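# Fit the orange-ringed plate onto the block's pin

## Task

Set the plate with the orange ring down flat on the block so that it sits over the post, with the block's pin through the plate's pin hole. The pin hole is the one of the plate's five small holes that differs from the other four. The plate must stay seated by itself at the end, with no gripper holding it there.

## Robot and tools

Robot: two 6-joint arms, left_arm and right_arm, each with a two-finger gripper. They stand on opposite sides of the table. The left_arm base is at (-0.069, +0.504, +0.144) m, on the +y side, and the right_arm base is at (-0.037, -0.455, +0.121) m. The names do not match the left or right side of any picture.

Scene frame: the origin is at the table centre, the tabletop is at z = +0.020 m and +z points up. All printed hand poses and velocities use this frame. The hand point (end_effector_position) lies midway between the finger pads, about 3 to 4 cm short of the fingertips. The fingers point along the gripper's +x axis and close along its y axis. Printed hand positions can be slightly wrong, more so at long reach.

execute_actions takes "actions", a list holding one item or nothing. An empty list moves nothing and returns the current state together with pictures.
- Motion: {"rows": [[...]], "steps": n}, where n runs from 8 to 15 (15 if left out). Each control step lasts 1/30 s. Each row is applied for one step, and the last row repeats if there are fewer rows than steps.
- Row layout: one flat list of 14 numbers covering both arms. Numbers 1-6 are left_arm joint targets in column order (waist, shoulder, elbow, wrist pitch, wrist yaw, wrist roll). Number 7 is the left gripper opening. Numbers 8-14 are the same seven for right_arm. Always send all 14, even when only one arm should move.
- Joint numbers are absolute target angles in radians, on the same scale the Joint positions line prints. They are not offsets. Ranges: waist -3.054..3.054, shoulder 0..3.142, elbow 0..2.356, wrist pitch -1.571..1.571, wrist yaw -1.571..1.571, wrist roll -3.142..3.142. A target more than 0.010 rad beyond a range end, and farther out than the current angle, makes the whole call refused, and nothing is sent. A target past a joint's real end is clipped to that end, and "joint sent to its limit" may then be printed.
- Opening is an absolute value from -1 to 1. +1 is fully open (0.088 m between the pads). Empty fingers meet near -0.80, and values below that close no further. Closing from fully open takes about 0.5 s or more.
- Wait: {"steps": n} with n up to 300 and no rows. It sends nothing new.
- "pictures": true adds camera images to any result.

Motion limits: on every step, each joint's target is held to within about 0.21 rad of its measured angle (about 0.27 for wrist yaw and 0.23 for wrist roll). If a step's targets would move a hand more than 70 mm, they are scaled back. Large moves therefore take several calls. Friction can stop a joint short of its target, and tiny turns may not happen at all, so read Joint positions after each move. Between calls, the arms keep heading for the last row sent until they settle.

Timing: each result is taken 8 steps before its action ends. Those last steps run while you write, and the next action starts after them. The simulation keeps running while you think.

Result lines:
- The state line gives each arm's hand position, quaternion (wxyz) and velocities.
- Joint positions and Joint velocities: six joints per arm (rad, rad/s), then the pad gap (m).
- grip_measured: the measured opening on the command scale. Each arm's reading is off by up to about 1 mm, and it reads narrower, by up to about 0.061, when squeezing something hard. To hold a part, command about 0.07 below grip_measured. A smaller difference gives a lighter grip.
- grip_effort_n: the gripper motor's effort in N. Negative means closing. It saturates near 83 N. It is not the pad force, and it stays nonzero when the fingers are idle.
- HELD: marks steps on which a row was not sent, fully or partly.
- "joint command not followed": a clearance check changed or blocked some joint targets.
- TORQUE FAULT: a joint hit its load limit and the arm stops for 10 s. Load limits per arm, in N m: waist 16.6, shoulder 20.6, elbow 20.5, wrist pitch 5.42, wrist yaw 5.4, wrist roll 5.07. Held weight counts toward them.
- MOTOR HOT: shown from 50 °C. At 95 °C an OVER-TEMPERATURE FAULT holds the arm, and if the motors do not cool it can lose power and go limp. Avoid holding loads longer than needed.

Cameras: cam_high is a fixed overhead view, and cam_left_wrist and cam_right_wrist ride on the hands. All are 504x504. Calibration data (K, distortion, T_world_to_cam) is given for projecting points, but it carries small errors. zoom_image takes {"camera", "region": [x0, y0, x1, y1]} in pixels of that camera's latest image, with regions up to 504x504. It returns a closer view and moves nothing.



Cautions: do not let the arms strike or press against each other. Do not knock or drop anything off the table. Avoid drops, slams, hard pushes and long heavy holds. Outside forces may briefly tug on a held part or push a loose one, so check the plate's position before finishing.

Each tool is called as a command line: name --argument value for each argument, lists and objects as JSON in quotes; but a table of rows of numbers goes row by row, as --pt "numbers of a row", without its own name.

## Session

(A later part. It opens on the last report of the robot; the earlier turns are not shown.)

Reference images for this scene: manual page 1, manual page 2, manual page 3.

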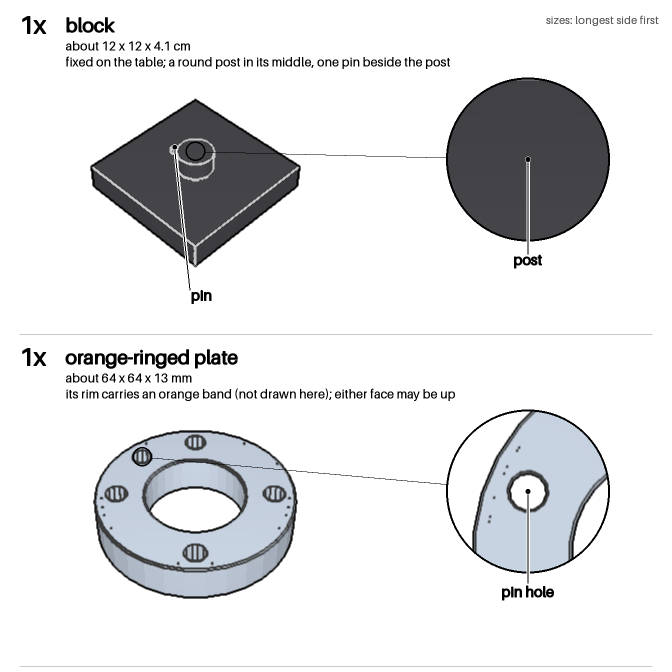

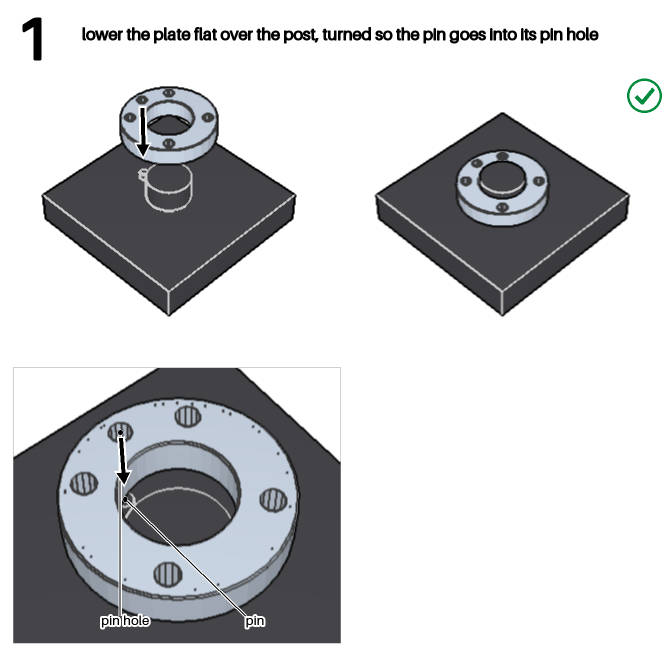

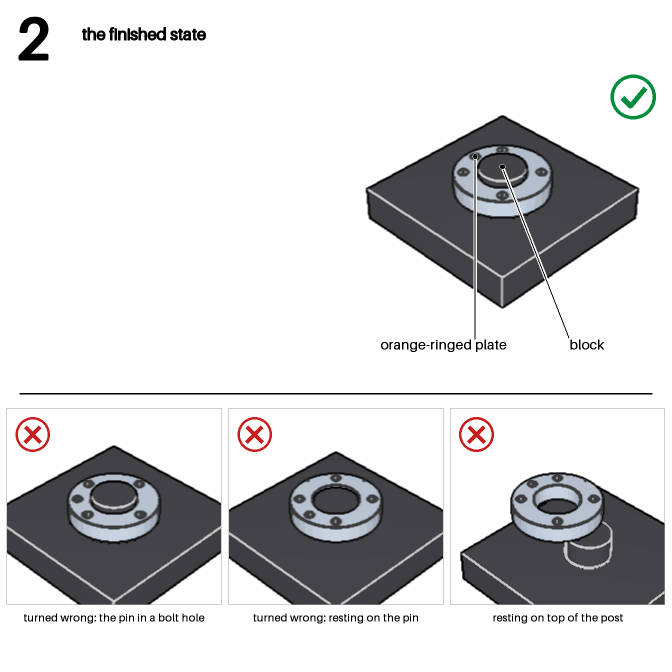

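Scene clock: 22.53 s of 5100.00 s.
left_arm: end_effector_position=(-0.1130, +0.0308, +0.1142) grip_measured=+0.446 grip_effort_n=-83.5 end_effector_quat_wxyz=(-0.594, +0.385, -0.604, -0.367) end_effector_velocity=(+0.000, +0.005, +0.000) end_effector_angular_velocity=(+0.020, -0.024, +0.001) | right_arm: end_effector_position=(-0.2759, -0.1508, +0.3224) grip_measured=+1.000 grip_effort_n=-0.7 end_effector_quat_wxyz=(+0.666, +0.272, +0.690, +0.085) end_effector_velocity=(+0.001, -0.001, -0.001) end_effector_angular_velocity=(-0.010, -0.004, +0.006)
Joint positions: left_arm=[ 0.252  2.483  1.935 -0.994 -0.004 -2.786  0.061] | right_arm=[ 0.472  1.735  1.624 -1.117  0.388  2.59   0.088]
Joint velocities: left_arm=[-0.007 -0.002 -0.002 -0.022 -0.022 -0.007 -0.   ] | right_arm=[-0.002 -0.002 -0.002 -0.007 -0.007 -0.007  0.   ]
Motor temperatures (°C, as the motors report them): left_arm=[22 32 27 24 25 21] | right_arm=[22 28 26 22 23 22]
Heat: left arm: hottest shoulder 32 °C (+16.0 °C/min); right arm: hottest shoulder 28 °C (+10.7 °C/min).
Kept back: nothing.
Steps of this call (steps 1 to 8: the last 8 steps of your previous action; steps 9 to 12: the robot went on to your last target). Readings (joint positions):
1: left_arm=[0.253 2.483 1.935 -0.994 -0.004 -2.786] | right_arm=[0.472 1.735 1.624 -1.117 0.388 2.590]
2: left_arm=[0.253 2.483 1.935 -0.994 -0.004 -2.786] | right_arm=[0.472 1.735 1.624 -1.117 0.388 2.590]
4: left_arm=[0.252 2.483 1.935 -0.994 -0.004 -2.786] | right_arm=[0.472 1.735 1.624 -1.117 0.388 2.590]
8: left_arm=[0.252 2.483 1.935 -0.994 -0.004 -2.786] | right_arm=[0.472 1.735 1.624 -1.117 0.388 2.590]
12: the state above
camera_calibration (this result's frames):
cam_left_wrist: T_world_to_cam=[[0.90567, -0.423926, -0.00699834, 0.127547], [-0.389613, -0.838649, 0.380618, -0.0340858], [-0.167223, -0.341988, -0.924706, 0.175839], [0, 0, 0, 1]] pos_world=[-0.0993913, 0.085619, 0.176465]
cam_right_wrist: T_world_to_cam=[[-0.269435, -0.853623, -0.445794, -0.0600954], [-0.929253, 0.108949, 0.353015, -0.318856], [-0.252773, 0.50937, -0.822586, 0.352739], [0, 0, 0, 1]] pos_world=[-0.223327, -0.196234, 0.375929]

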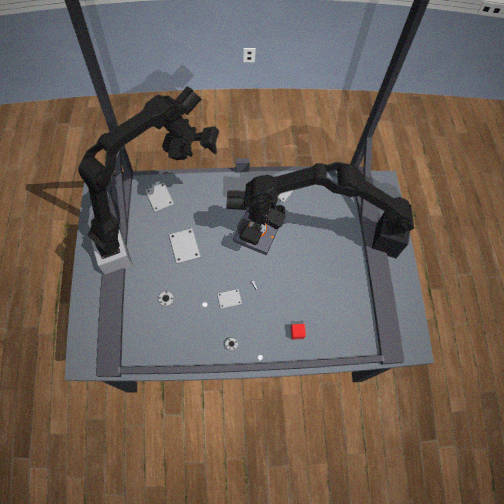

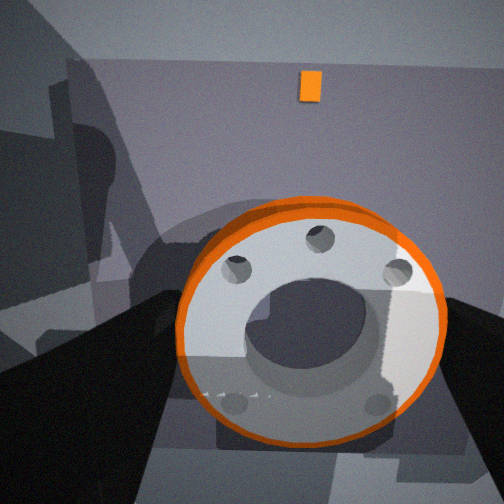

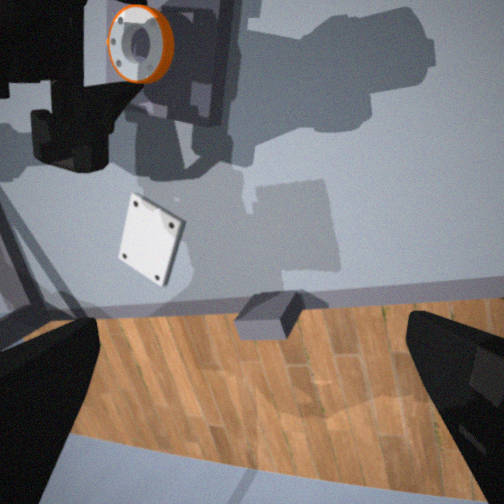

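execute_actions --actions '[{"rows": [[0.25,2.499,1.927,-0.992,0,-2.783,0.38, 0.472,1.735,1.624,-1.117,0.388,2.59,1],[0.25,2.50,1.926,-0.991,0,-2.783,0.38, 0.472,1.735,1.624,-1.117,0.388,2.59,1],[0.25,2.501,1.925,-0.989,0,-2.783,0.38, 0.472,1.735,1.624,-1.117,0.388,2.59,1],[0.25,2.502,1.924,-0.987,0,-2.783,0.38, 0.472,1.735,1.624,-1.117,0.388,2.59,1],[0.25,2.503,1.923,-0.985,0,-2.783,0.38, 0.472,1.735,1.624,-1.117,0.388,2.59,1],[0.25,2.504,1.922,-0.983,0,-2.783,0.38, 0.472,1.735,1.624,-1.117,0.388,2.59,1],[0.25,2.505,1.921,-0.981,0,-2.783,0.38, 0.472,1.735,1.624,-1.117,0.388,2.59,1],[0.25,2.506,1.92,-0.979,0,-2.783,0.38, 0.472,1.735,1.624,-1.117,0.388,2.59,1],[0.25,2.507,1.919,-0.977,0,-2.783,0.38, 0.472,1.735,1.624,-1.117,0.388,2.59,1],[0.25,2.508,1.918,-0.975,0,-2.783,0.38, 0.472,1.735,1.624,-1.117,0.388,2.59,1],[0.25,2.509,1.917,-0.974,0,-2.783,0.38, 0.472,1.735,1.624,-1.117,0.388,2.59,1]], "steps": 14}]'

execute_actions --actions '[{"steps": 14}]' --pictures true

zoom_image --camera "cam_left_wrist" --region '[170, 170, 450, 450]'

Scene clock: 23.73 s of 5100.00 s.
left_arm: end_effector_position=(-0.1129, +0.0311, +0.1136) grip_measured=+0.446 grip_effort_n=-83.5 end_effector_quat_wxyz=(-0.594, +0.385, -0.604, -0.367) end_effector_velocity=(+0.000, +0.001, -0.004) end_effector_angular_velocity=(-0.003, -0.007, +0.005) | right_arm: end_effector_position=(-0.2759, -0.1508, +0.3224) grip_measured=+1.000 grip_effort_n=-0.7 end_effector_quat_wxyz=(+0.666, +0.272, +0.690, +0.085) end_effector_velocity=(-0.000, -0.003, -0.001) end_effector_angular_velocity=(-0.010, -0.004, +0.011)
Joint positions: left_arm=[ 0.252  2.483  1.933 -0.991 -0.004 -2.786  0.061] | right_arm=[ 0.472  1.735  1.624 -1.117  0.388  2.59   0.088]
Joint velocities: left_arm=[-0.002 -0.002 -0.022  0.022 -0.007 -0.007 -0.   ] | right_arm=[ 0.002 -0.002 -0.002 -0.007 -0.007 -0.007  0.   ]
Motor temperatures (°C, as the motors report them): left_arm=[22 32 27 24 25 21] | right_arm=[22 28 26 22 23 22]
Heat: left arm: hottest shoulder 32 °C (+15.2 °C/min); right arm: hottest shoulder 28 °C (+10.1 °C/min).
Steps of this call (steps 1 to 15: the robot went on to your last target; steps 16 to 30: nothing new was sent; steps 31 to 36: the first 6 steps of this action). Readings (joint positions):
31: left_arm=[0.252 2.483 1.935 -0.994 -0.004 -2.786] | right_arm=[0.472 1.735 1.624 -1.117 0.388 2.590]
32: left_arm=[0.252 2.483 1.935 -0.993 -0.004 -2.786] | right_arm=[0.472 1.735 1.624 -1.117 0.388 2.590]
34: left_arm=[0.252 2.483 1.934 -0.992 -0.004 -2.786] | right_arm=[0.472 1.735 1.624 -1.117 0.388 2.590]
36: the state above

Scene clock: 24.20 s of 5100.00 s.
left_arm: end_effector_position=(-0.1130, +0.0314, +0.1123) grip_measured=+0.446 grip_effort_n=-83.5 end_effector_quat_wxyz=(-0.594, +0.385, -0.604, -0.367) end_effector_velocity=(+0.000, +0.002, +0.000) end_effector_angular_velocity=(+0.007, -0.008, +0.005) | right_arm: end_effector_position=(-0.2759, -0.1508, +0.3224) grip_measured=+1.000 grip_effort_n=-0.2 end_effector_quat_wxyz=(+0.666, +0.272, +0.690, +0.085) end_effector_velocity=(+0.003, -0.003, -0.000) end_effector_angular_velocity=(-0.017, -0.011, +0.006)
Joint positions: left_arm=[ 0.252  2.483  1.927 -0.986 -0.003 -2.786  0.061] | right_arm=[ 0.472  1.735  1.624 -1.117  0.388  2.59   0.088]
Joint velocities: left_arm=[-0.002 -0.002 -0.002 -0.007 -0.007 -0.007 -0.   ] | right_arm=[-0.002 -0.002  0.002 -0.022 -0.007 -0.007  0.   ]
Motor temperatures (°C, as the motors report them): left_arm=[22 32 27 24 25 21] | right_arm=[22 28 26 22 23 22]
Heat: left arm: hottest shoulder 32 °C (+14.9 °C/min); right arm: hottest shoulder 28 °C (+9.9 °C/min).
Kept back: nothing.
Steps of this call (steps 1 to 8: the last 8 steps of your previous action; steps 9 to 14: the robot went on to your last target). Readings (joint positions):
1: left_arm=[0.252 2.483 1.932 -0.990 -0.004 -2.786] | right_arm=[0.472 1.735 1.624 -1.117 0.388 2.590]
2: left_arm=[0.252 2.483 1.931 -0.990 -0.004 -2.786] | right_arm=[0.472 1.735 1.624 -1.117 0.388 2.590]
4: left_arm=[0.252 2.483 1.930 -0.988 -0.004 -2.786] | right_arm=[0.472 1.735 1.624 -1.117 0.388 2.590]
8: left_arm=[0.252 2.483 1.928 -0.986 -0.003 -2.786] | right_arm=[0.472 1.735 1.624 -1.117 0.388 2.590]
14: the state above
camera_calibration (this result's frames):
cam_left_wrist: T_world_to_cam=[[0.905501, -0.424281, -0.00734727, 0.127827], [-0.389802, -0.838509, 0.380731, -0.0328697], [-0.167698, -0.341888, -0.924657, 0.174211], [0, 0, 0, 1]] pos_world=[-0.0993455, 0.0862337, 0.174539]
cam_right_wrist: T_world_to_cam=[[-0.269435, -0.853623, -0.445794, -0.0600954], [-0.929253, 0.108949, 0.353015, -0.318856], [-0.252773, 0.50937, -0.822586, 0.352739], [0, 0, 0, 1]] pos_world=[-0.223327, -0.196234, 0.375929]

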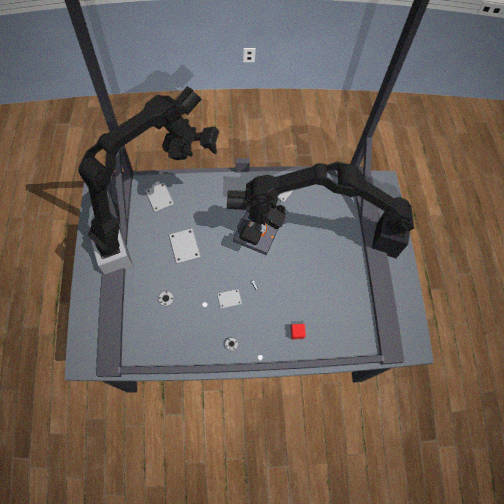

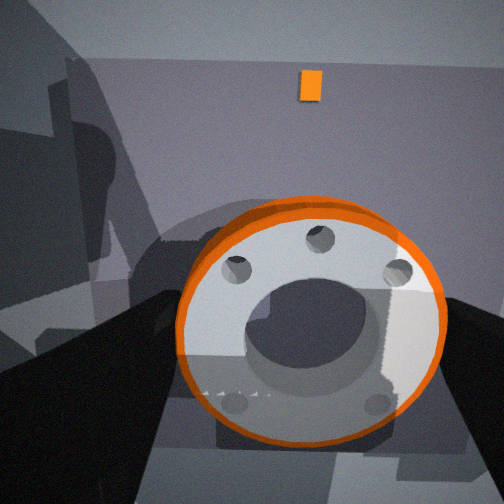

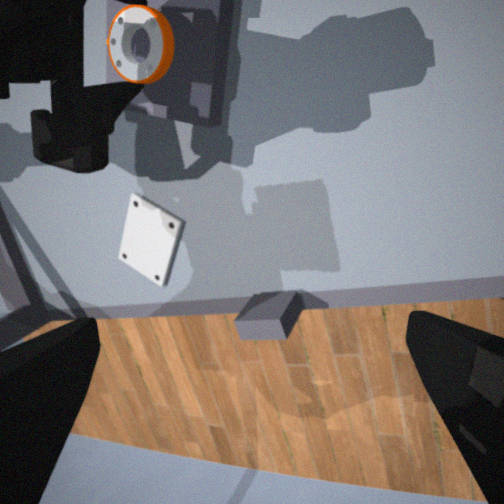

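Region (170, 170, 450, 450) of cam_left_wrist's 504x504 image, scaled by 1.800, with more detail than that image has.

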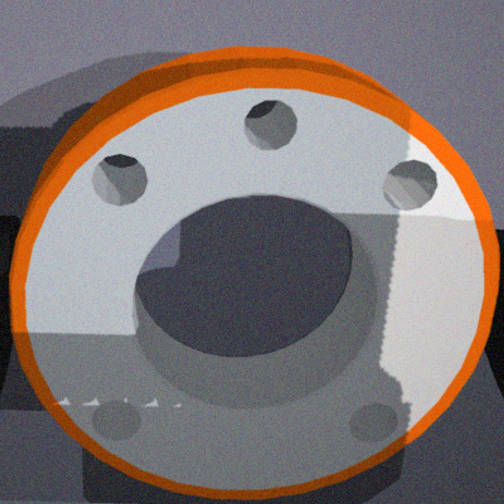

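zoom_image --camera "cam_left_wrist" --region '[240, 265, 385, 410]'

zoom_image --camera "cam_right_wrist" --region '[110, 15, 170, 75]'

Region (240, 265, 385, 410) of cam_left_wrist's 504x504 image, scaled by 3.476, with more detail than that image has.

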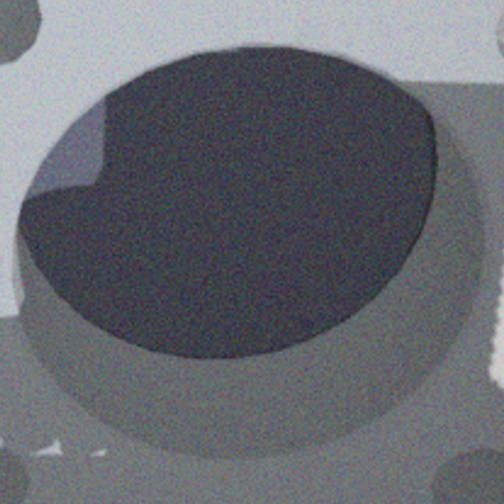

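Region (110, 15, 170, 75) of cam_right_wrist's 504x504 image, scaled by 8.400, with more detail than that image has.

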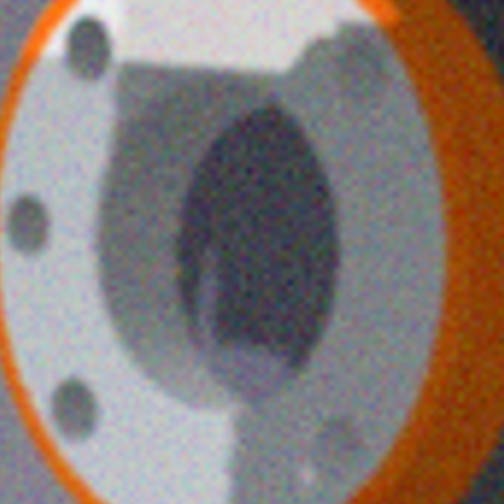

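execute_actions --actions '[{"rows": [[0.25,2.505,1.92,-0.984,0,-2.783,0.38, 0.472,1.735,1.624,-1.117,0.388,2.59,1],[0.25,2.505,1.92,-0.986,0,-2.783,0.38, 0.472,1.735,1.624,-1.117,0.388,2.59,1],[0.25,2.505,1.92,-0.988,0,-2.783,0.38, 0.472,1.735,1.624,-1.117,0.388,2.59,1],[0.25,2.505,1.92,-0.989,0,-2.783,0.38, 0.472,1.735,1.624,-1.117,0.388,2.59,1],[0.25,2.505,1.92,-0.99,0,-2.783,0.38, 0.472,1.735,1.624,-1.117,0.388,2.59,1],[0.25,2.505,1.92,-0.991,0,-2.783,0.38, 0.472,1.735,1.624,-1.117,0.388,2.59,1],[0.25,2.505,1.92,-0.992,0,-2.783,0.38, 0.472,1.735,1.624,-1.117,0.388,2.59,1]], "steps": 12}]'

execute_actions --actions '[{"steps": 12}]' --pictures true

zoom_image --camera "cam_left_wrist" --region '[240, 265, 385, 410]'

Scene clock: 25.40 s of 5100.00 s.
left_arm: end_effector_position=(-0.1133, +0.0316, +0.1122) grip_measured=+0.446 grip_effort_n=-83.5 end_effector_quat_wxyz=(-0.594, +0.384, -0.605, -0.367) end_effector_velocity=(-0.004, -0.014, +0.001) end_effector_angular_velocity=(-0.066, -0.000, +0.015) | right_arm: end_effector_position=(-0.2759, -0.1508, +0.3224) grip_measured=+1.000 grip_effort_n=-0.2 end_effector_quat_wxyz=(+0.666, +0.272, +0.690, +0.085) end_effector_velocity=(+0.005, +0.001, -0.000) end_effector_angular_velocity=(+0.000, -0.006, -0.016)
Joint positions: left_arm=[ 0.251  2.483  1.927 -0.986 -0.002 -2.786  0.061] | right_arm=[ 0.472  1.735  1.624 -1.117  0.388  2.59   0.088]
Joint velocities: left_arm=[-0.007 -0.002 -0.002  0.066 -0.007 -0.022  0.   ] | right_arm=[-0.007 -0.002 -0.002 -0.007  0.007  0.007  0.   ]
Motor temperatures (°C, as the motors report them): left_arm=[22 32 27 24 25 21] | right_arm=[22 28 26 22 23 22]
Heat: left arm: hottest shoulder 32 °C (+14.2 °C/min); right arm: hottest shoulder 28 °C (+9.4 °C/min).
Steps of this call (steps 1 to 15: the robot went on to your last target; steps 16 to 32: nothing new was sent; steps 33 to 36: the first 4 steps of this action). Readings (joint positions):
33: left_arm=[0.252 2.483 1.927 -0.986 -0.003 -2.786] | right_arm=[0.472 1.735 1.624 -1.117 0.388 2.590]
34: left_arm=[0.252 2.483 1.927 -0.986 -0.003 -2.786] | right_arm=[0.472 1.735 1.624 -1.117 0.388 2.590]
36: the state above

Scene clock: 25.80 s of 5100.00 s.
left_arm: end_effector_position=(-0.1133, +0.0314, +0.1105) grip_measured=+0.446 grip_effort_n=-83.5 end_effector_quat_wxyz=(-0.594, +0.384, -0.605, -0.367) end_effector_velocity=(-0.002, +0.007, -0.001) end_effector_angular_velocity=(+0.027, +0.005, +0.005) | right_arm: end_effector_position=(-0.2759, -0.1508, +0.3224) grip_measured=+1.000 grip_effort_n=-0.7 end_effector_quat_wxyz=(+0.666, +0.272, +0.690, +0.085) end_effector_velocity=(+0.001, -0.001, -0.001) end_effector_angular_velocity=(-0.011, -0.011, +0.019)
Joint positions: left_arm=[ 0.251  2.487  1.927 -0.982 -0.002 -2.786  0.061] | right_arm=[ 0.472  1.735  1.624 -1.117  0.388  2.59   0.088]
Joint velocities: left_arm=[-0.002 -0.002 -0.007 -0.022  0.007 -0.007  0.   ] | right_arm=[-0.002 -0.002 -0.002 -0.007 -0.007 -0.022  0.   ]
Motor temperatures (°C, as the motors report them): left_arm=[22 32 27 24 25 21] | right_arm=[22 28 26 22 23 22]
Heat: left arm: hottest shoulder 32 °C (+14.0 °C/min); right arm: hottest shoulder 28 °C (+9.3 °C/min).
Kept back: nothing.
Steps of this call (steps 1 to 8: the last 8 steps of your previous action; steps 9 to 12: the robot went on to your last target). Readings (joint positions):
1: left_arm=[0.251 2.484 1.927 -0.984 -0.002 -2.786] | right_arm=[0.472 1.735 1.624 -1.117 0.388 2.590]
2: left_arm=[0.251 2.486 1.927 -0.982 -0.002 -2.786] | right_arm=[0.472 1.735 1.624 -1.117 0.388 2.590]
4: left_arm=[0.251 2.487 1.927 -0.982 -0.002 -2.786] | right_arm=[0.472 1.735 1.624 -1.117 0.388 2.590]
8: left_arm=[0.251 2.487 1.927 -0.982 -0.002 -2.786] | right_arm=[0.472 1.735 1.624 -1.117 0.388 2.590]
12: the state above
camera_calibration (this result's frames):
cam_left_wrist: T_world_to_cam=[[0.905317, -0.424646, -0.00880984, 0.128287], [-0.389758, -0.838822, 0.380086, -0.0322333], [-0.168792, -0.340665, -0.924909, 0.172342], [0, 0, 0, 1]] pos_world=[-0.0996137, 0.0861495, 0.172782]
cam_right_wrist: T_world_to_cam=[[-0.269435, -0.853623, -0.445794, -0.0600954], [-0.929253, 0.108949, 0.353015, -0.318856], [-0.252773, 0.50937, -0.822586, 0.352739], [0, 0, 0, 1]] pos_world=[-0.223327, -0.196234, 0.375929]

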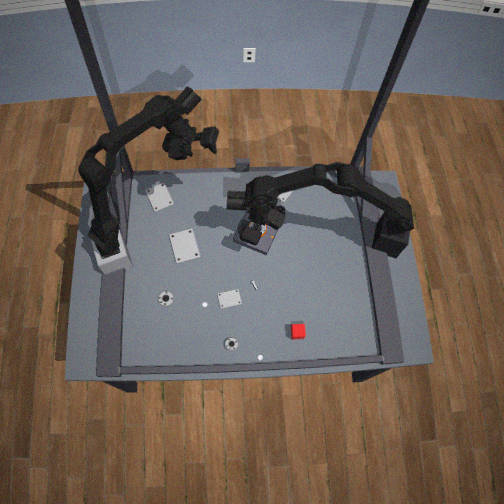

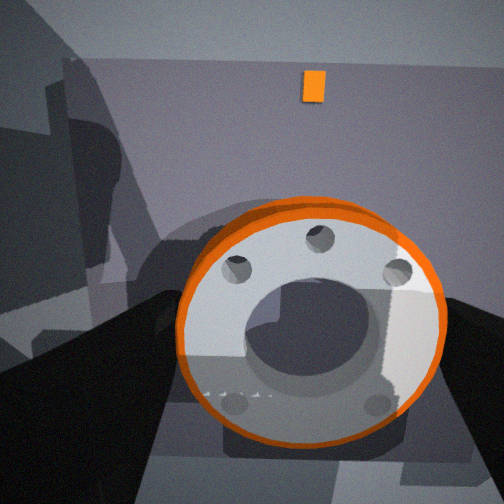

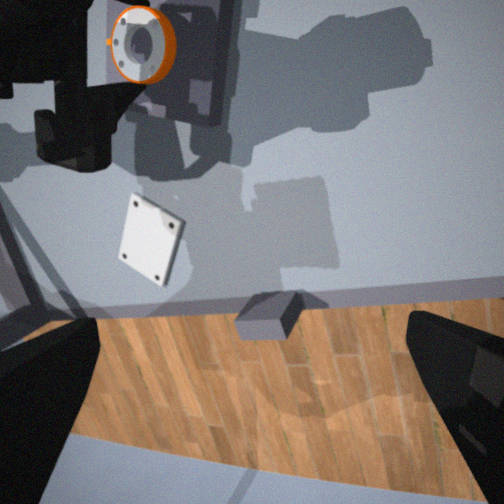

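Region (240, 265, 385, 410) of cam_left_wrist's 504x504 image, scaled by 3.476, with more detail than that image has.

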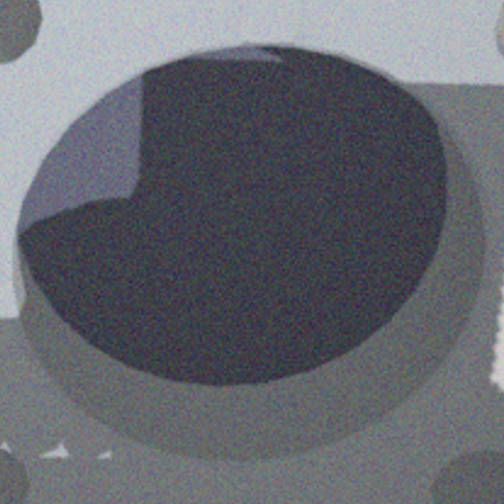

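execute_actions --actions '[{"rows": [[0.25,2.505,1.919,-0.980,0,-2.783,0.38, 0.472,1.735,1.624,-1.117,0.388,2.59,1],[0.25,2.506,1.918,-0.979,0,-2.783,0.38, 0.472,1.735,1.624,-1.117,0.388,2.59,1],[0.25,2.507,1.917,-0.977,0,-2.783,0.38, 0.472,1.735,1.624,-1.117,0.388,2.59,1],[0.25,2.508,1.916,-0.975,0,-2.783,0.38, 0.472,1.735,1.624,-1.117,0.388,2.59,1],[0.25,2.509,1.915,-0.973,0,-2.783,0.38, 0.472,1.735,1.624,-1.117,0.388,2.59,1],[0.25,2.51,1.914,-0.971,0,-2.783,0.38, 0.472,1.735,1.624,-1.117,0.388,2.59,1],[0.25,2.511,1.913,-0.969,0,-2.783,0.38, 0.472,1.735,1.624,-1.117,0.388,2.59,1],[0.25,2.512,1.912,-0.967,0,-2.783,0.38, 0.472,1.735,1.624,-1.117,0.388,2.59,1],[0.25,2.513,1.911,-0.965,0,-2.783,0.38, 0.472,1.735,1.624,-1.117,0.388,2.59,1],[0.25,2.514,1.91,-0.963,0,-2.783,0.38, 0.472,1.735,1.624,-1.117,0.388,2.59,1]], "steps": 13}]'

execute_actions --actions '[{"steps": 14}]' --pictures true

zoom_image --camera "cam_left_wrist" --region '[220, 200, 420, 400]'

Scene clock: 26.57 s of 5100.00 s.
left_arm: end_effector_position=(-0.1133, +0.0311, +0.1102) grip_measured=+0.446 grip_effort_n=-83.5 end_effector_quat_wxyz=(-0.593, +0.384, -0.605, -0.367) end_effector_velocity=(-0.000, -0.002, -0.010) end_effector_angular_velocity=(-0.018, -0.005, +0.005) | right_arm: end_effector_position=(-0.2759, -0.1508, +0.3224) grip_measured=+1.000 grip_effort_n=-0.7 end_effector_quat_wxyz=(+0.666, +0.272, +0.690, +0.085) end_effector_velocity=(+0.002, -0.002, -0.002) end_effector_angular_velocity=(-0.004, -0.017, +0.006)
Joint positions: left_arm=[ 0.251  2.487  1.926 -0.979 -0.002 -2.786  0.061] | right_arm=[ 0.472  1.735  1.624 -1.117  0.388  2.59   0.088]
Joint velocities: left_arm=[-0.002  0.007 -0.027  0.051 -0.007 -0.007 -0.   ] | right_arm=[ 0.002 -0.002 -0.007 -0.007  0.007 -0.007  0.   ]
Motor temperatures (°C, as the motors report them): left_arm=[22 32 27 24 25 21] | right_arm=[22 28 26 22 23 22]
Heat: left arm: hottest shoulder 32 °C (+13.6 °C/min); right arm: hottest shoulder 28 °C (+9.0 °C/min).
Steps of this call (steps 1 to 15: the robot went on to your last target; steps 16 to 18: nothing new was sent; steps 19 to 23: the first 5 steps of this action). Readings (joint positions):
19: left_arm=[0.251 2.487 1.927 -0.982 -0.002 -2.786] | right_arm=[0.472 1.735 1.624 -1.117 0.388 2.590]
20: left_arm=[0.251 2.487 1.927 -0.982 -0.002 -2.786] | right_arm=[0.472 1.735 1.624 -1.117 0.388 2.590]
22: left_arm=[0.251 2.487 1.927 -0.981 -0.002 -2.786] | right_arm=[0.472 1.735 1.624 -1.117 0.388 2.590]
23: the state above

Scene clock: 27.03 s of 5100.00 s.
left_arm: end_effector_position=(-0.1134, +0.0310, +0.1059) grip_measured=+0.446 grip_effort_n=-83.5 end_effector_quat_wxyz=(-0.593, +0.385, -0.605, -0.366) end_effector_velocity=(+0.002, -0.003, +0.002) end_effector_angular_velocity=(-0.014, -0.020, +0.006) | right_arm: end_effector_position=(-0.2759, -0.1508, +0.3224) grip_measured=+1.000 grip_effort_n=-0.2 end_effector_quat_wxyz=(+0.666, +0.272, +0.690, +0.085) end_effector_velocity=(+0.003, -0.000, -0.000) end_effector_angular_velocity=(+0.000, -0.006, -0.011)
Joint positions: left_arm=[ 0.251  2.493  1.919 -0.965 -0.002 -2.786  0.061] | right_arm=[ 0.472  1.735  1.624 -1.117  0.388  2.59   0.088]
Joint velocities: left_arm=[-0.002 -0.002  0.002  0.007 -0.022 -0.007 -0.   ] | right_arm=[-0.002 -0.002 -0.002 -0.007  0.007  0.007  0.   ]
Motor temperatures (°C, as the motors report them): left_arm=[22 33 27 24 25 21] | right_arm=[22 28 26 22 23 22]
Heat: left arm: hottest shoulder 33 °C (+15.5 °C/min); right arm: hottest shoulder 28 °C (+8.9 °C/min).
Kept back: nothing.
Steps of this call (steps 1 to 8: the last 8 steps of your previous action; steps 9 to 14: the robot went on to your last target). Readings (joint positions):
1: left_arm=[0.251 2.488 1.925 -0.978 -0.002 -2.786] | right_arm=[0.472 1.735 1.624 -1.117 0.388 2.590]
2: left_arm=[0.251 2.489 1.924 -0.975 -0.002 -2.786] | right_arm=[0.472 1.735 1.624 -1.117 0.388 2.590]
4: left_arm=[0.251 2.491 1.922 -0.971 -0.002 -2.786] | right_arm=[0.472 1.735 1.624 -1.117 0.388 2.590]
8: left_arm=[0.251 2.493 1.919 -0.966 -0.002 -2.786] | right_arm=[0.472 1.735 1.624 -1.117 0.388 2.590]
14: the state above
camera_calibration (this result's frames):
cam_left_wrist: T_world_to_cam=[[0.905314, -0.424671, -0.00778172, 0.127991], [-0.389647, -0.837664, 0.382746, -0.0311903], [-0.16906, -0.343473, -0.923821, 0.167917], [0, 0, 0, 1]] pos_world=[-0.0996372, 0.085902, 0.168059]
cam_right_wrist: T_world_to_cam=[[-0.269435, -0.853623, -0.445794, -0.0600954], [-0.929253, 0.108949, 0.353015, -0.318856], [-0.252773, 0.50937, -0.822586, 0.352739], [0, 0, 0, 1]] pos_world=[-0.223327, -0.196234, 0.375929]

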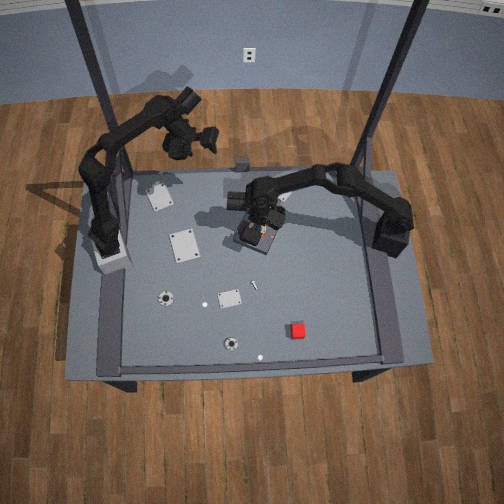

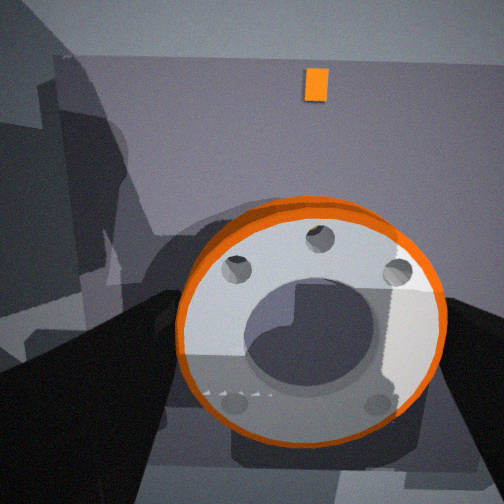

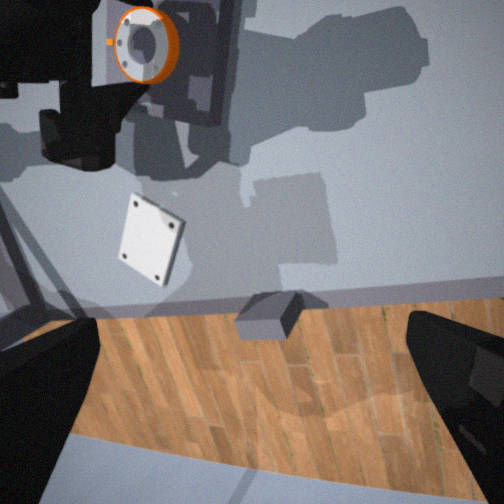

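Region (220, 200, 420, 400) of cam_left_wrist's 504x504 image, scaled by 2.520, with more detail than that image has.

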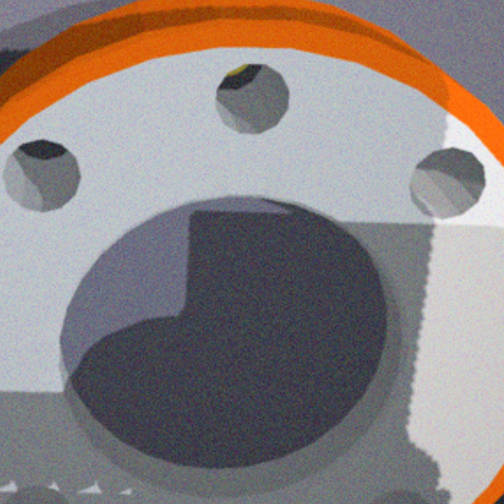

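execute_actions --actions '[{"rows": [[0.25,2.5155,1.91,-0.963,0,-2.783,0.38, 0.472,1.735,1.624,-1.117,0.388,2.59,1],[0.25,2.517,1.91,-0.962,0,-2.783,0.38, 0.472,1.735,1.624,-1.117,0.388,2.59,1],[0.25,2.5185,1.91,-0.961,0,-2.783,0.38, 0.472,1.735,1.624,-1.117,0.388,2.59,1],[0.25,2.52,1.91,-0.96,0,-2.783,0.38, 0.472,1.735,1.624,-1.117,0.388,2.59,1],[0.25,2.5215,1.91,-0.959,0,-2.783,0.38, 0.472,1.735,1.624,-1.117,0.388,2.59,1],[0.25,2.523,1.91,-0.958,0,-2.783,0.38, 0.472,1.735,1.624,-1.117,0.388,2.59,1],[0.25,2.5245,1.91,-0.957,0,-2.783,0.38, 0.472,1.735,1.624,-1.117,0.388,2.59,1],[0.25,2.526,1.91,-0.956,0,-2.783,0.38, 0.472,1.735,1.624,-1.117,0.388,2.59,1],[0.25,2.526,1.91,-0.955,0,-2.783,0.38, 0.472,1.735,1.624,-1.117,0.388,2.59,1]], "steps": 12}]'

execute_actions --actions '[{"steps": 14}]' --pictures true

zoom_image --camera "cam_left_wrist" --region '[220, 200, 420, 400]'

Scene clock: 27.83 s of 5100.00 s.
left_arm: end_effector_position=(-0.1134, +0.0310, +0.1056) grip_measured=+0.446 grip_effort_n=-83.5 end_effector_quat_wxyz=(-0.593, +0.385, -0.605, -0.366) end_effector_velocity=(+0.003, +0.007, -0.006) end_effector_angular_velocity=(+0.036, -0.010, +0.025) | right_arm: end_effector_position=(-0.2759, -0.1508, +0.3224) grip_measured=+1.000 grip_effort_n=-0.2 end_effector_quat_wxyz=(+0.666, +0.272, +0.690, +0.085) end_effector_velocity=(+0.002, +0.000, +0.002) end_effector_angular_velocity=(+0.003, -0.010, +0.001)
Joint positions: left_arm=[ 0.251  2.494  1.919 -0.965 -0.002 -2.786  0.061] | right_arm=[ 0.472  1.735  1.624 -1.117  0.388  2.59   0.088]
Joint velocities: left_arm=[ 0.002  0.012 -0.002 -0.022 -0.007 -0.022 -0.   ] | right_arm=[-0.002 -0.002  0.002 -0.007  0.007 -0.007  0.   ]
Motor temperatures (°C, as the motors report them): left_arm=[22 33 27 24 25 21] | right_arm=[22 28 26 22 23 22]
Heat: left arm: hottest shoulder 33 °C (+15.1 °C/min); right arm: hottest shoulder 28 °C (+8.6 °C/min).
Steps of this call (steps 1 to 20: the robot went on to your last target; steps 21 to 24: the first 4 steps of this action). Readings (joint positions):
21: left_arm=[0.251 2.493 1.919 -0.965 -0.002 -2.786] | right_arm=[0.472 1.735 1.624 -1.117 0.388 2.590]
22: left_arm=[0.251 2.493 1.919 -0.965 -0.002 -2.786] | right_arm=[0.472 1.735 1.624 -1.117 0.388 2.590]
24: the state above

Scene clock: 28.30 s of 5100.00 s.
left_arm: end_effector_position=(-0.1134, +0.0310, +0.1046) grip_measured=+0.446 grip_effort_n=-83.5 end_effector_quat_wxyz=(-0.593, +0.384, -0.605, -0.367) end_effector_velocity=(+0.000, +0.004, +0.002) end_effector_angular_velocity=(+0.016, -0.009, +0.005) | right_arm: end_effector_position=(-0.2759, -0.1508, +0.3224) grip_measured=+1.000 grip_effort_n=-0.2 end_effector_quat_wxyz=(+0.666, +0.272, +0.690, +0.085) end_effector_velocity=(+0.001, -0.001, -0.003) end_effector_angular_velocity=(-0.014, -0.008, +0.006)
Joint positions: left_arm=[ 0.251  2.496  1.919 -0.963 -0.002 -2.786  0.061] | right_arm=[ 0.472  1.735  1.624 -1.117  0.388  2.59   0.088]
Joint velocities: left_arm=[-0.002 -0.002  0.002 -0.022 -0.007 -0.007 -0.   ] | right_arm=[-0.002  0.002 -0.002 -0.007 -0.007 -0.007  0.   ]
Motor temperatures (°C, as the motors report them): left_arm=[22 33 27 25 25 21] | right_arm=[22 28 26 22 23 22]
Heat: left arm: hottest shoulder 33 °C (+14.8 °C/min); right arm: hottest shoulder 28 °C (+8.5 °C/min).
Kept back: nothing.
Steps of this call (steps 1 to 8: the last 8 steps of your previous action; steps 9 to 14: the robot went on to your last target). Readings (joint positions):
1: left_arm=[0.251 2.494 1.919 -0.965 -0.002 -2.786] | right_arm=[0.472 1.735 1.624 -1.117 0.388 2.590]
2: left_arm=[0.251 2.494 1.919 -0.965 -0.002 -2.786] | right_arm=[0.472 1.735 1.624 -1.117 0.388 2.590]
4: left_arm=[0.251 2.495 1.919 -0.964 -0.002 -2.786] | right_arm=[0.472 1.735 1.624 -1.117 0.388 2.590]
8: left_arm=[0.251 2.496 1.919 -0.964 -0.002 -2.786] | right_arm=[0.472 1.735 1.624 -1.117 0.388 2.590]
14: the state above
camera_calibration (this result's frames):
cam_left_wrist: T_world_to_cam=[[0.905315, -0.424662, -0.00816727, 0.128026], [-0.389689, -0.838099, 0.381749, -0.0305351], [-0.168959, -0.34242, -0.92423, 0.166672], [0, 0, 0, 1]] pos_world=[-0.0996424, 0.0858483, 0.166746]
cam_right_wrist: T_world_to_cam=[[-0.269435, -0.853623, -0.445794, -0.0600954], [-0.929253, 0.108949, 0.353015, -0.318856], [-0.252773, 0.50937, -0.822586, 0.352739], [0, 0, 0, 1]] pos_world=[-0.223327, -0.196234, 0.375929]

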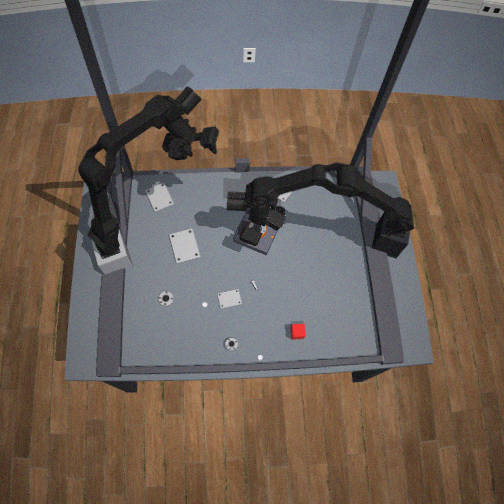

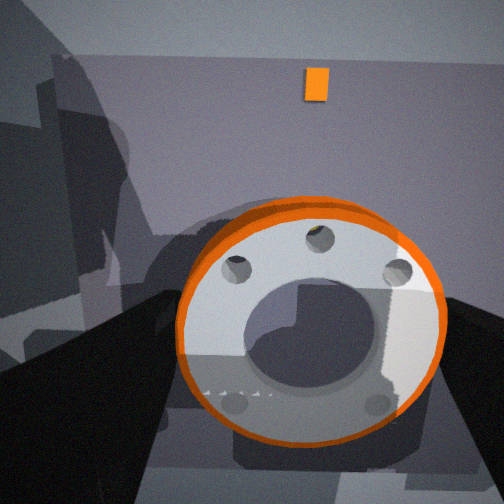

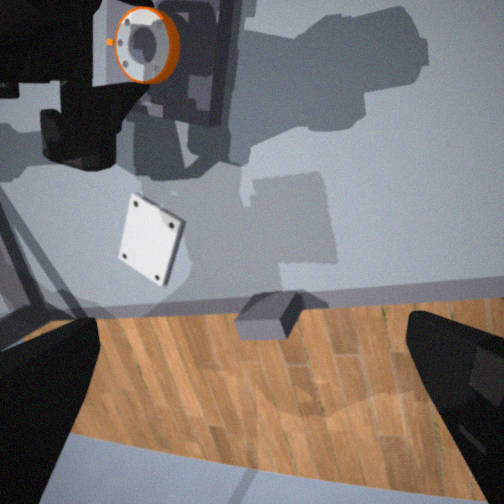

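Region (220, 200, 420, 400) of cam_left_wrist's 504x504 image, scaled by 2.520, with more detail than that image has.

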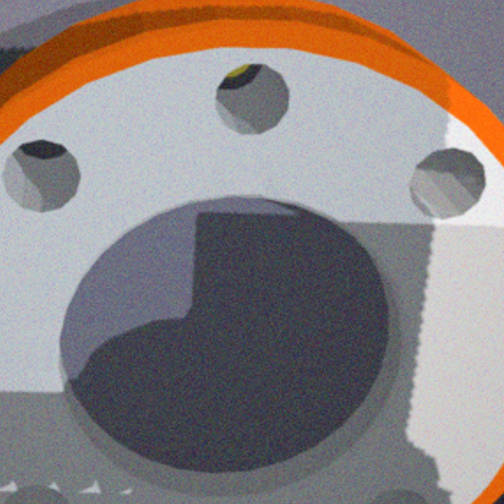

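execute_actions --actions '[{"rows": [[0.25,2.515,1.912,-0.964,0,-2.783,0.45, 0.472,1.735,1.624,-1.117,0.388,2.59,1],[0.25,2.515,1.912,-0.964,0,-2.783,0.47, 0.472,1.735,1.624,-1.117,0.388,2.59,1],[0.25,2.515,1.912,-0.964,0,-2.783,0.478, 0.472,1.735,1.624,-1.117,0.388,2.59,1],[0.25,2.515,1.912,-0.964,0,-2.783,0.478, 0.472,1.735,1.624,-1.117,0.388,2.59,1],[0.25,2.515,1.912,-0.964,0,-2.783,0.478, 0.472,1.735,1.624,-1.117,0.388,2.59,1],[0.25,2.515,1.912,-0.964,0,-2.783,0.478, 0.472,1.735,1.624,-1.117,0.388,2.59,1],[0.25,2.517,1.912,-0.963,0,-2.783,0.478, 0.472,1.735,1.624,-1.117,0.388,2.59,1],[0.25,2.519,1.912,-0.962,0,-2.783,0.478, 0.472,1.735,1.624,-1.117,0.388,2.59,1],[0.25,2.521,1.912,-0.961,0,-2.783,0.478, 0.472,1.735,1.624,-1.117,0.388,2.59,1],[0.25,2.523,1.912,-0.960,0,-2.783,0.478, 0.472,1.735,1.624,-1.117,0.388,2.59,1],[0.25,2.525,1.912,-0.959,0,-2.783,0.478, 0.472,1.735,1.624,-1.117,0.388,2.59,1]], "steps": 14}]'

execute_actions --actions '[{"steps": 14}]' --pictures true

zoom_image --camera "cam_left_wrist" --region '[220, 200, 420, 400]'

Scene clock: 29.33 s of 5100.00 s.
left_arm: end_effector_position=(-0.1133, +0.0311, +0.1045) grip_measured=+0.470 grip_effort_n=-31.9 end_effector_quat_wxyz=(-0.593, +0.384, -0.605, -0.367) end_effector_velocity=(-0.003, -0.002, +0.002) end_effector_angular_velocity=(-0.013, -0.006, +0.000) | right_arm: end_effector_position=(-0.2759, -0.1508, +0.3224) grip_measured=+1.000 grip_effort_n=-0.7 end_effector_quat_wxyz=(+0.666, +0.272, +0.690, +0.085) end_effector_velocity=(+0.001, -0.001, +0.001) end_effector_angular_velocity=(-0.006, +0.007, -0.006)
Joint positions: left_arm=[ 0.251  2.496  1.919 -0.964 -0.002 -2.786  0.062] | right_arm=[ 0.472  1.735  1.624 -1.117  0.388  2.59   0.088]
Joint velocities: left_arm=[-0.007 -0.002  0.002  0.007 -0.007 -0.007  0.005] | right_arm=[-0.002 -0.002  0.002 -0.007 -0.007  0.007  0.   ]
Motor temperatures (°C, as the motors report them): left_arm=[22 33 27 25 25 21] | right_arm=[22 28 26 23 23 22]
Heat: left arm: hottest shoulder 33 °C (+14.3 °C/min); right arm: hottest shoulder 28 °C (+8.2 °C/min).
Steps of this call (steps 1 to 15: the robot went on to your last target; steps 16 to 25: nothing new was sent; steps 26 to 31: the first 6 steps of this action). Readings (joint positions):
26: left_arm=[0.251 2.496 1.919 -0.963 -0.002 -2.786] | right_arm=[0.472 1.735 1.624 -1.117 0.388 2.590]
27: left_arm=[0.251 2.496 1.919 -0.964 -0.002 -2.786] | right_arm=[0.472 1.735 1.624 -1.117 0.388 2.590]
29: left_arm=[0.251 2.496 1.919 -0.964 -0.002 -2.786] | right_arm=[0.472 1.735 1.624 -1.117 0.388 2.590]
31: the state above

Scene clock: 29.80 s of 5100.00 s.
left_arm: end_effector_position=(-0.1133, +0.0310, +0.1044) grip_measured=+0.480 grip_effort_n=-16.5 end_effector_quat_wxyz=(-0.593, +0.384, -0.605, -0.367) end_effector_velocity=(-0.002, +0.008, -0.003) end_effector_angular_velocity=(+0.032, +0.004, -0.010) | right_arm: end_effector_position=(-0.2759, -0.1508, +0.3224) grip_measured=+1.000 grip_effort_n=-0.2 end_effector_quat_wxyz=(+0.666, +0.272, +0.690, +0.085) end_effector_velocity=(+0.003, +0.000, -0.003) end_effector_angular_velocity=(-0.014, -0.008, +0.002)
Joint positions: left_arm=[ 0.251  2.496  1.919 -0.963 -0.002 -2.786  0.063] | right_arm=[ 0.472  1.735  1.624 -1.117  0.388  2.59   0.088]
Joint velocities: left_arm=[-0.002  0.002 -0.007 -0.022  0.007  0.007 -0.   ] | right_arm=[-0.007  0.002 -0.002 -0.007 -0.007 -0.007  0.   ]
Motor temperatures (°C, as the motors report them): left_arm=[22 33 27 25 25 21] | right_arm=[22 28 26 23 23 22]
Heat: left arm: hottest shoulder 33 °C (+14.1 °C/min); right arm: hottest shoulder 28 °C (+8.1 °C/min).
Kept back: nothing.
Steps of this call (steps 1 to 8: the last 8 steps of your previous action; steps 9 to 14: the robot went on to your last target). Readings (joint positions):
1: left_arm=[0.251 2.496 1.919 -0.964 -0.002 -2.786] | right_arm=[0.472 1.735 1.624 -1.117 0.388 2.590]
2: left_arm=[0.251 2.496 1.919 -0.964 -0.002 -2.786] | right_arm=[0.472 1.735 1.624 -1.117 0.388 2.590]
4: left_arm=[0.251 2.496 1.919 -0.964 -0.002 -2.786] | right_arm=[0.472 1.735 1.624 -1.117 0.388 2.590]
8: left_arm=[0.251 2.496 1.919 -0.964 -0.002 -2.786] | right_arm=[0.472 1.735 1.624 -1.117 0.388 2.590]
14: the state above
camera_calibration (this result's frames):
cam_left_wrist: T_world_to_cam=[[0.905315, -0.424659, -0.00829579, 0.128056], [-0.389703, -0.838244, 0.381417, -0.0303838], [-0.168926, -0.342069, -0.924366, 0.166538], [0, 0, 0, 1]] pos_world=[-0.0996395, 0.0858789, 0.166593]
cam_right_wrist: T_world_to_cam=[[-0.269435, -0.853623, -0.445794, -0.0600954], [-0.929253, 0.108949, 0.353015, -0.318856], [-0.252773, 0.50937, -0.822586, 0.352739], [0, 0, 0, 1]] pos_world=[-0.223327, -0.196234, 0.375929]

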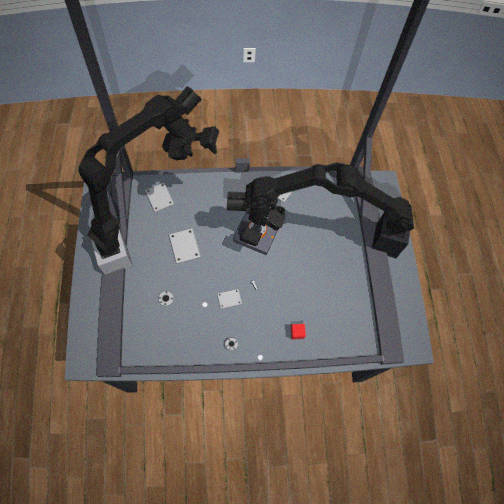

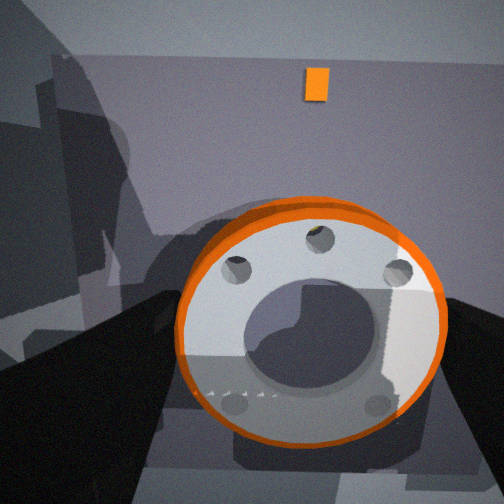

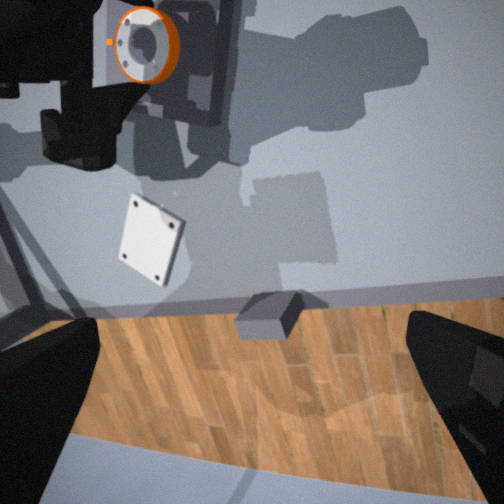

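Region (220, 200, 420, 400) of cam_left_wrist's 504x504 image, scaled by 2.520, with more detail than that image has.

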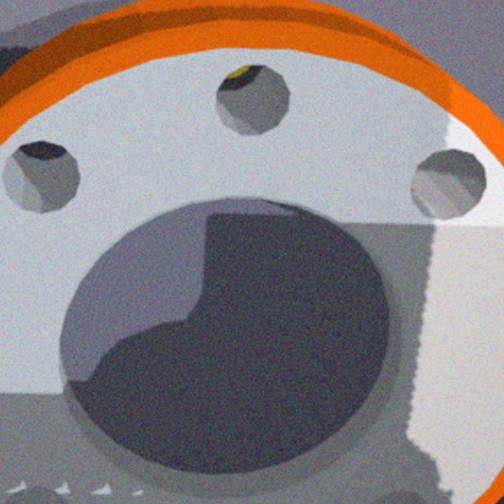

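zoom_image --camera "cam_left_wrist" --region '[295, 215, 345, 265]'

zoom_image --camera "cam_right_wrist" --region '[100, 0, 190, 90]'

Region (295, 215, 345, 265) of cam_left_wrist's 504x504 image, scaled by 10.080, with more detail than that image has.

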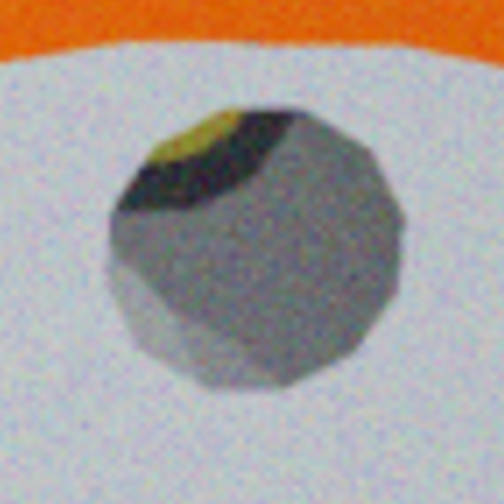

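Region (100, 0, 190, 90) of cam_right_wrist's 504x504 image, scaled by 5.600, with more detail than that image has.

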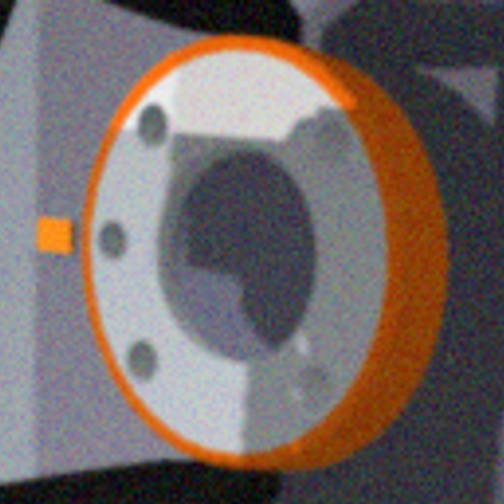

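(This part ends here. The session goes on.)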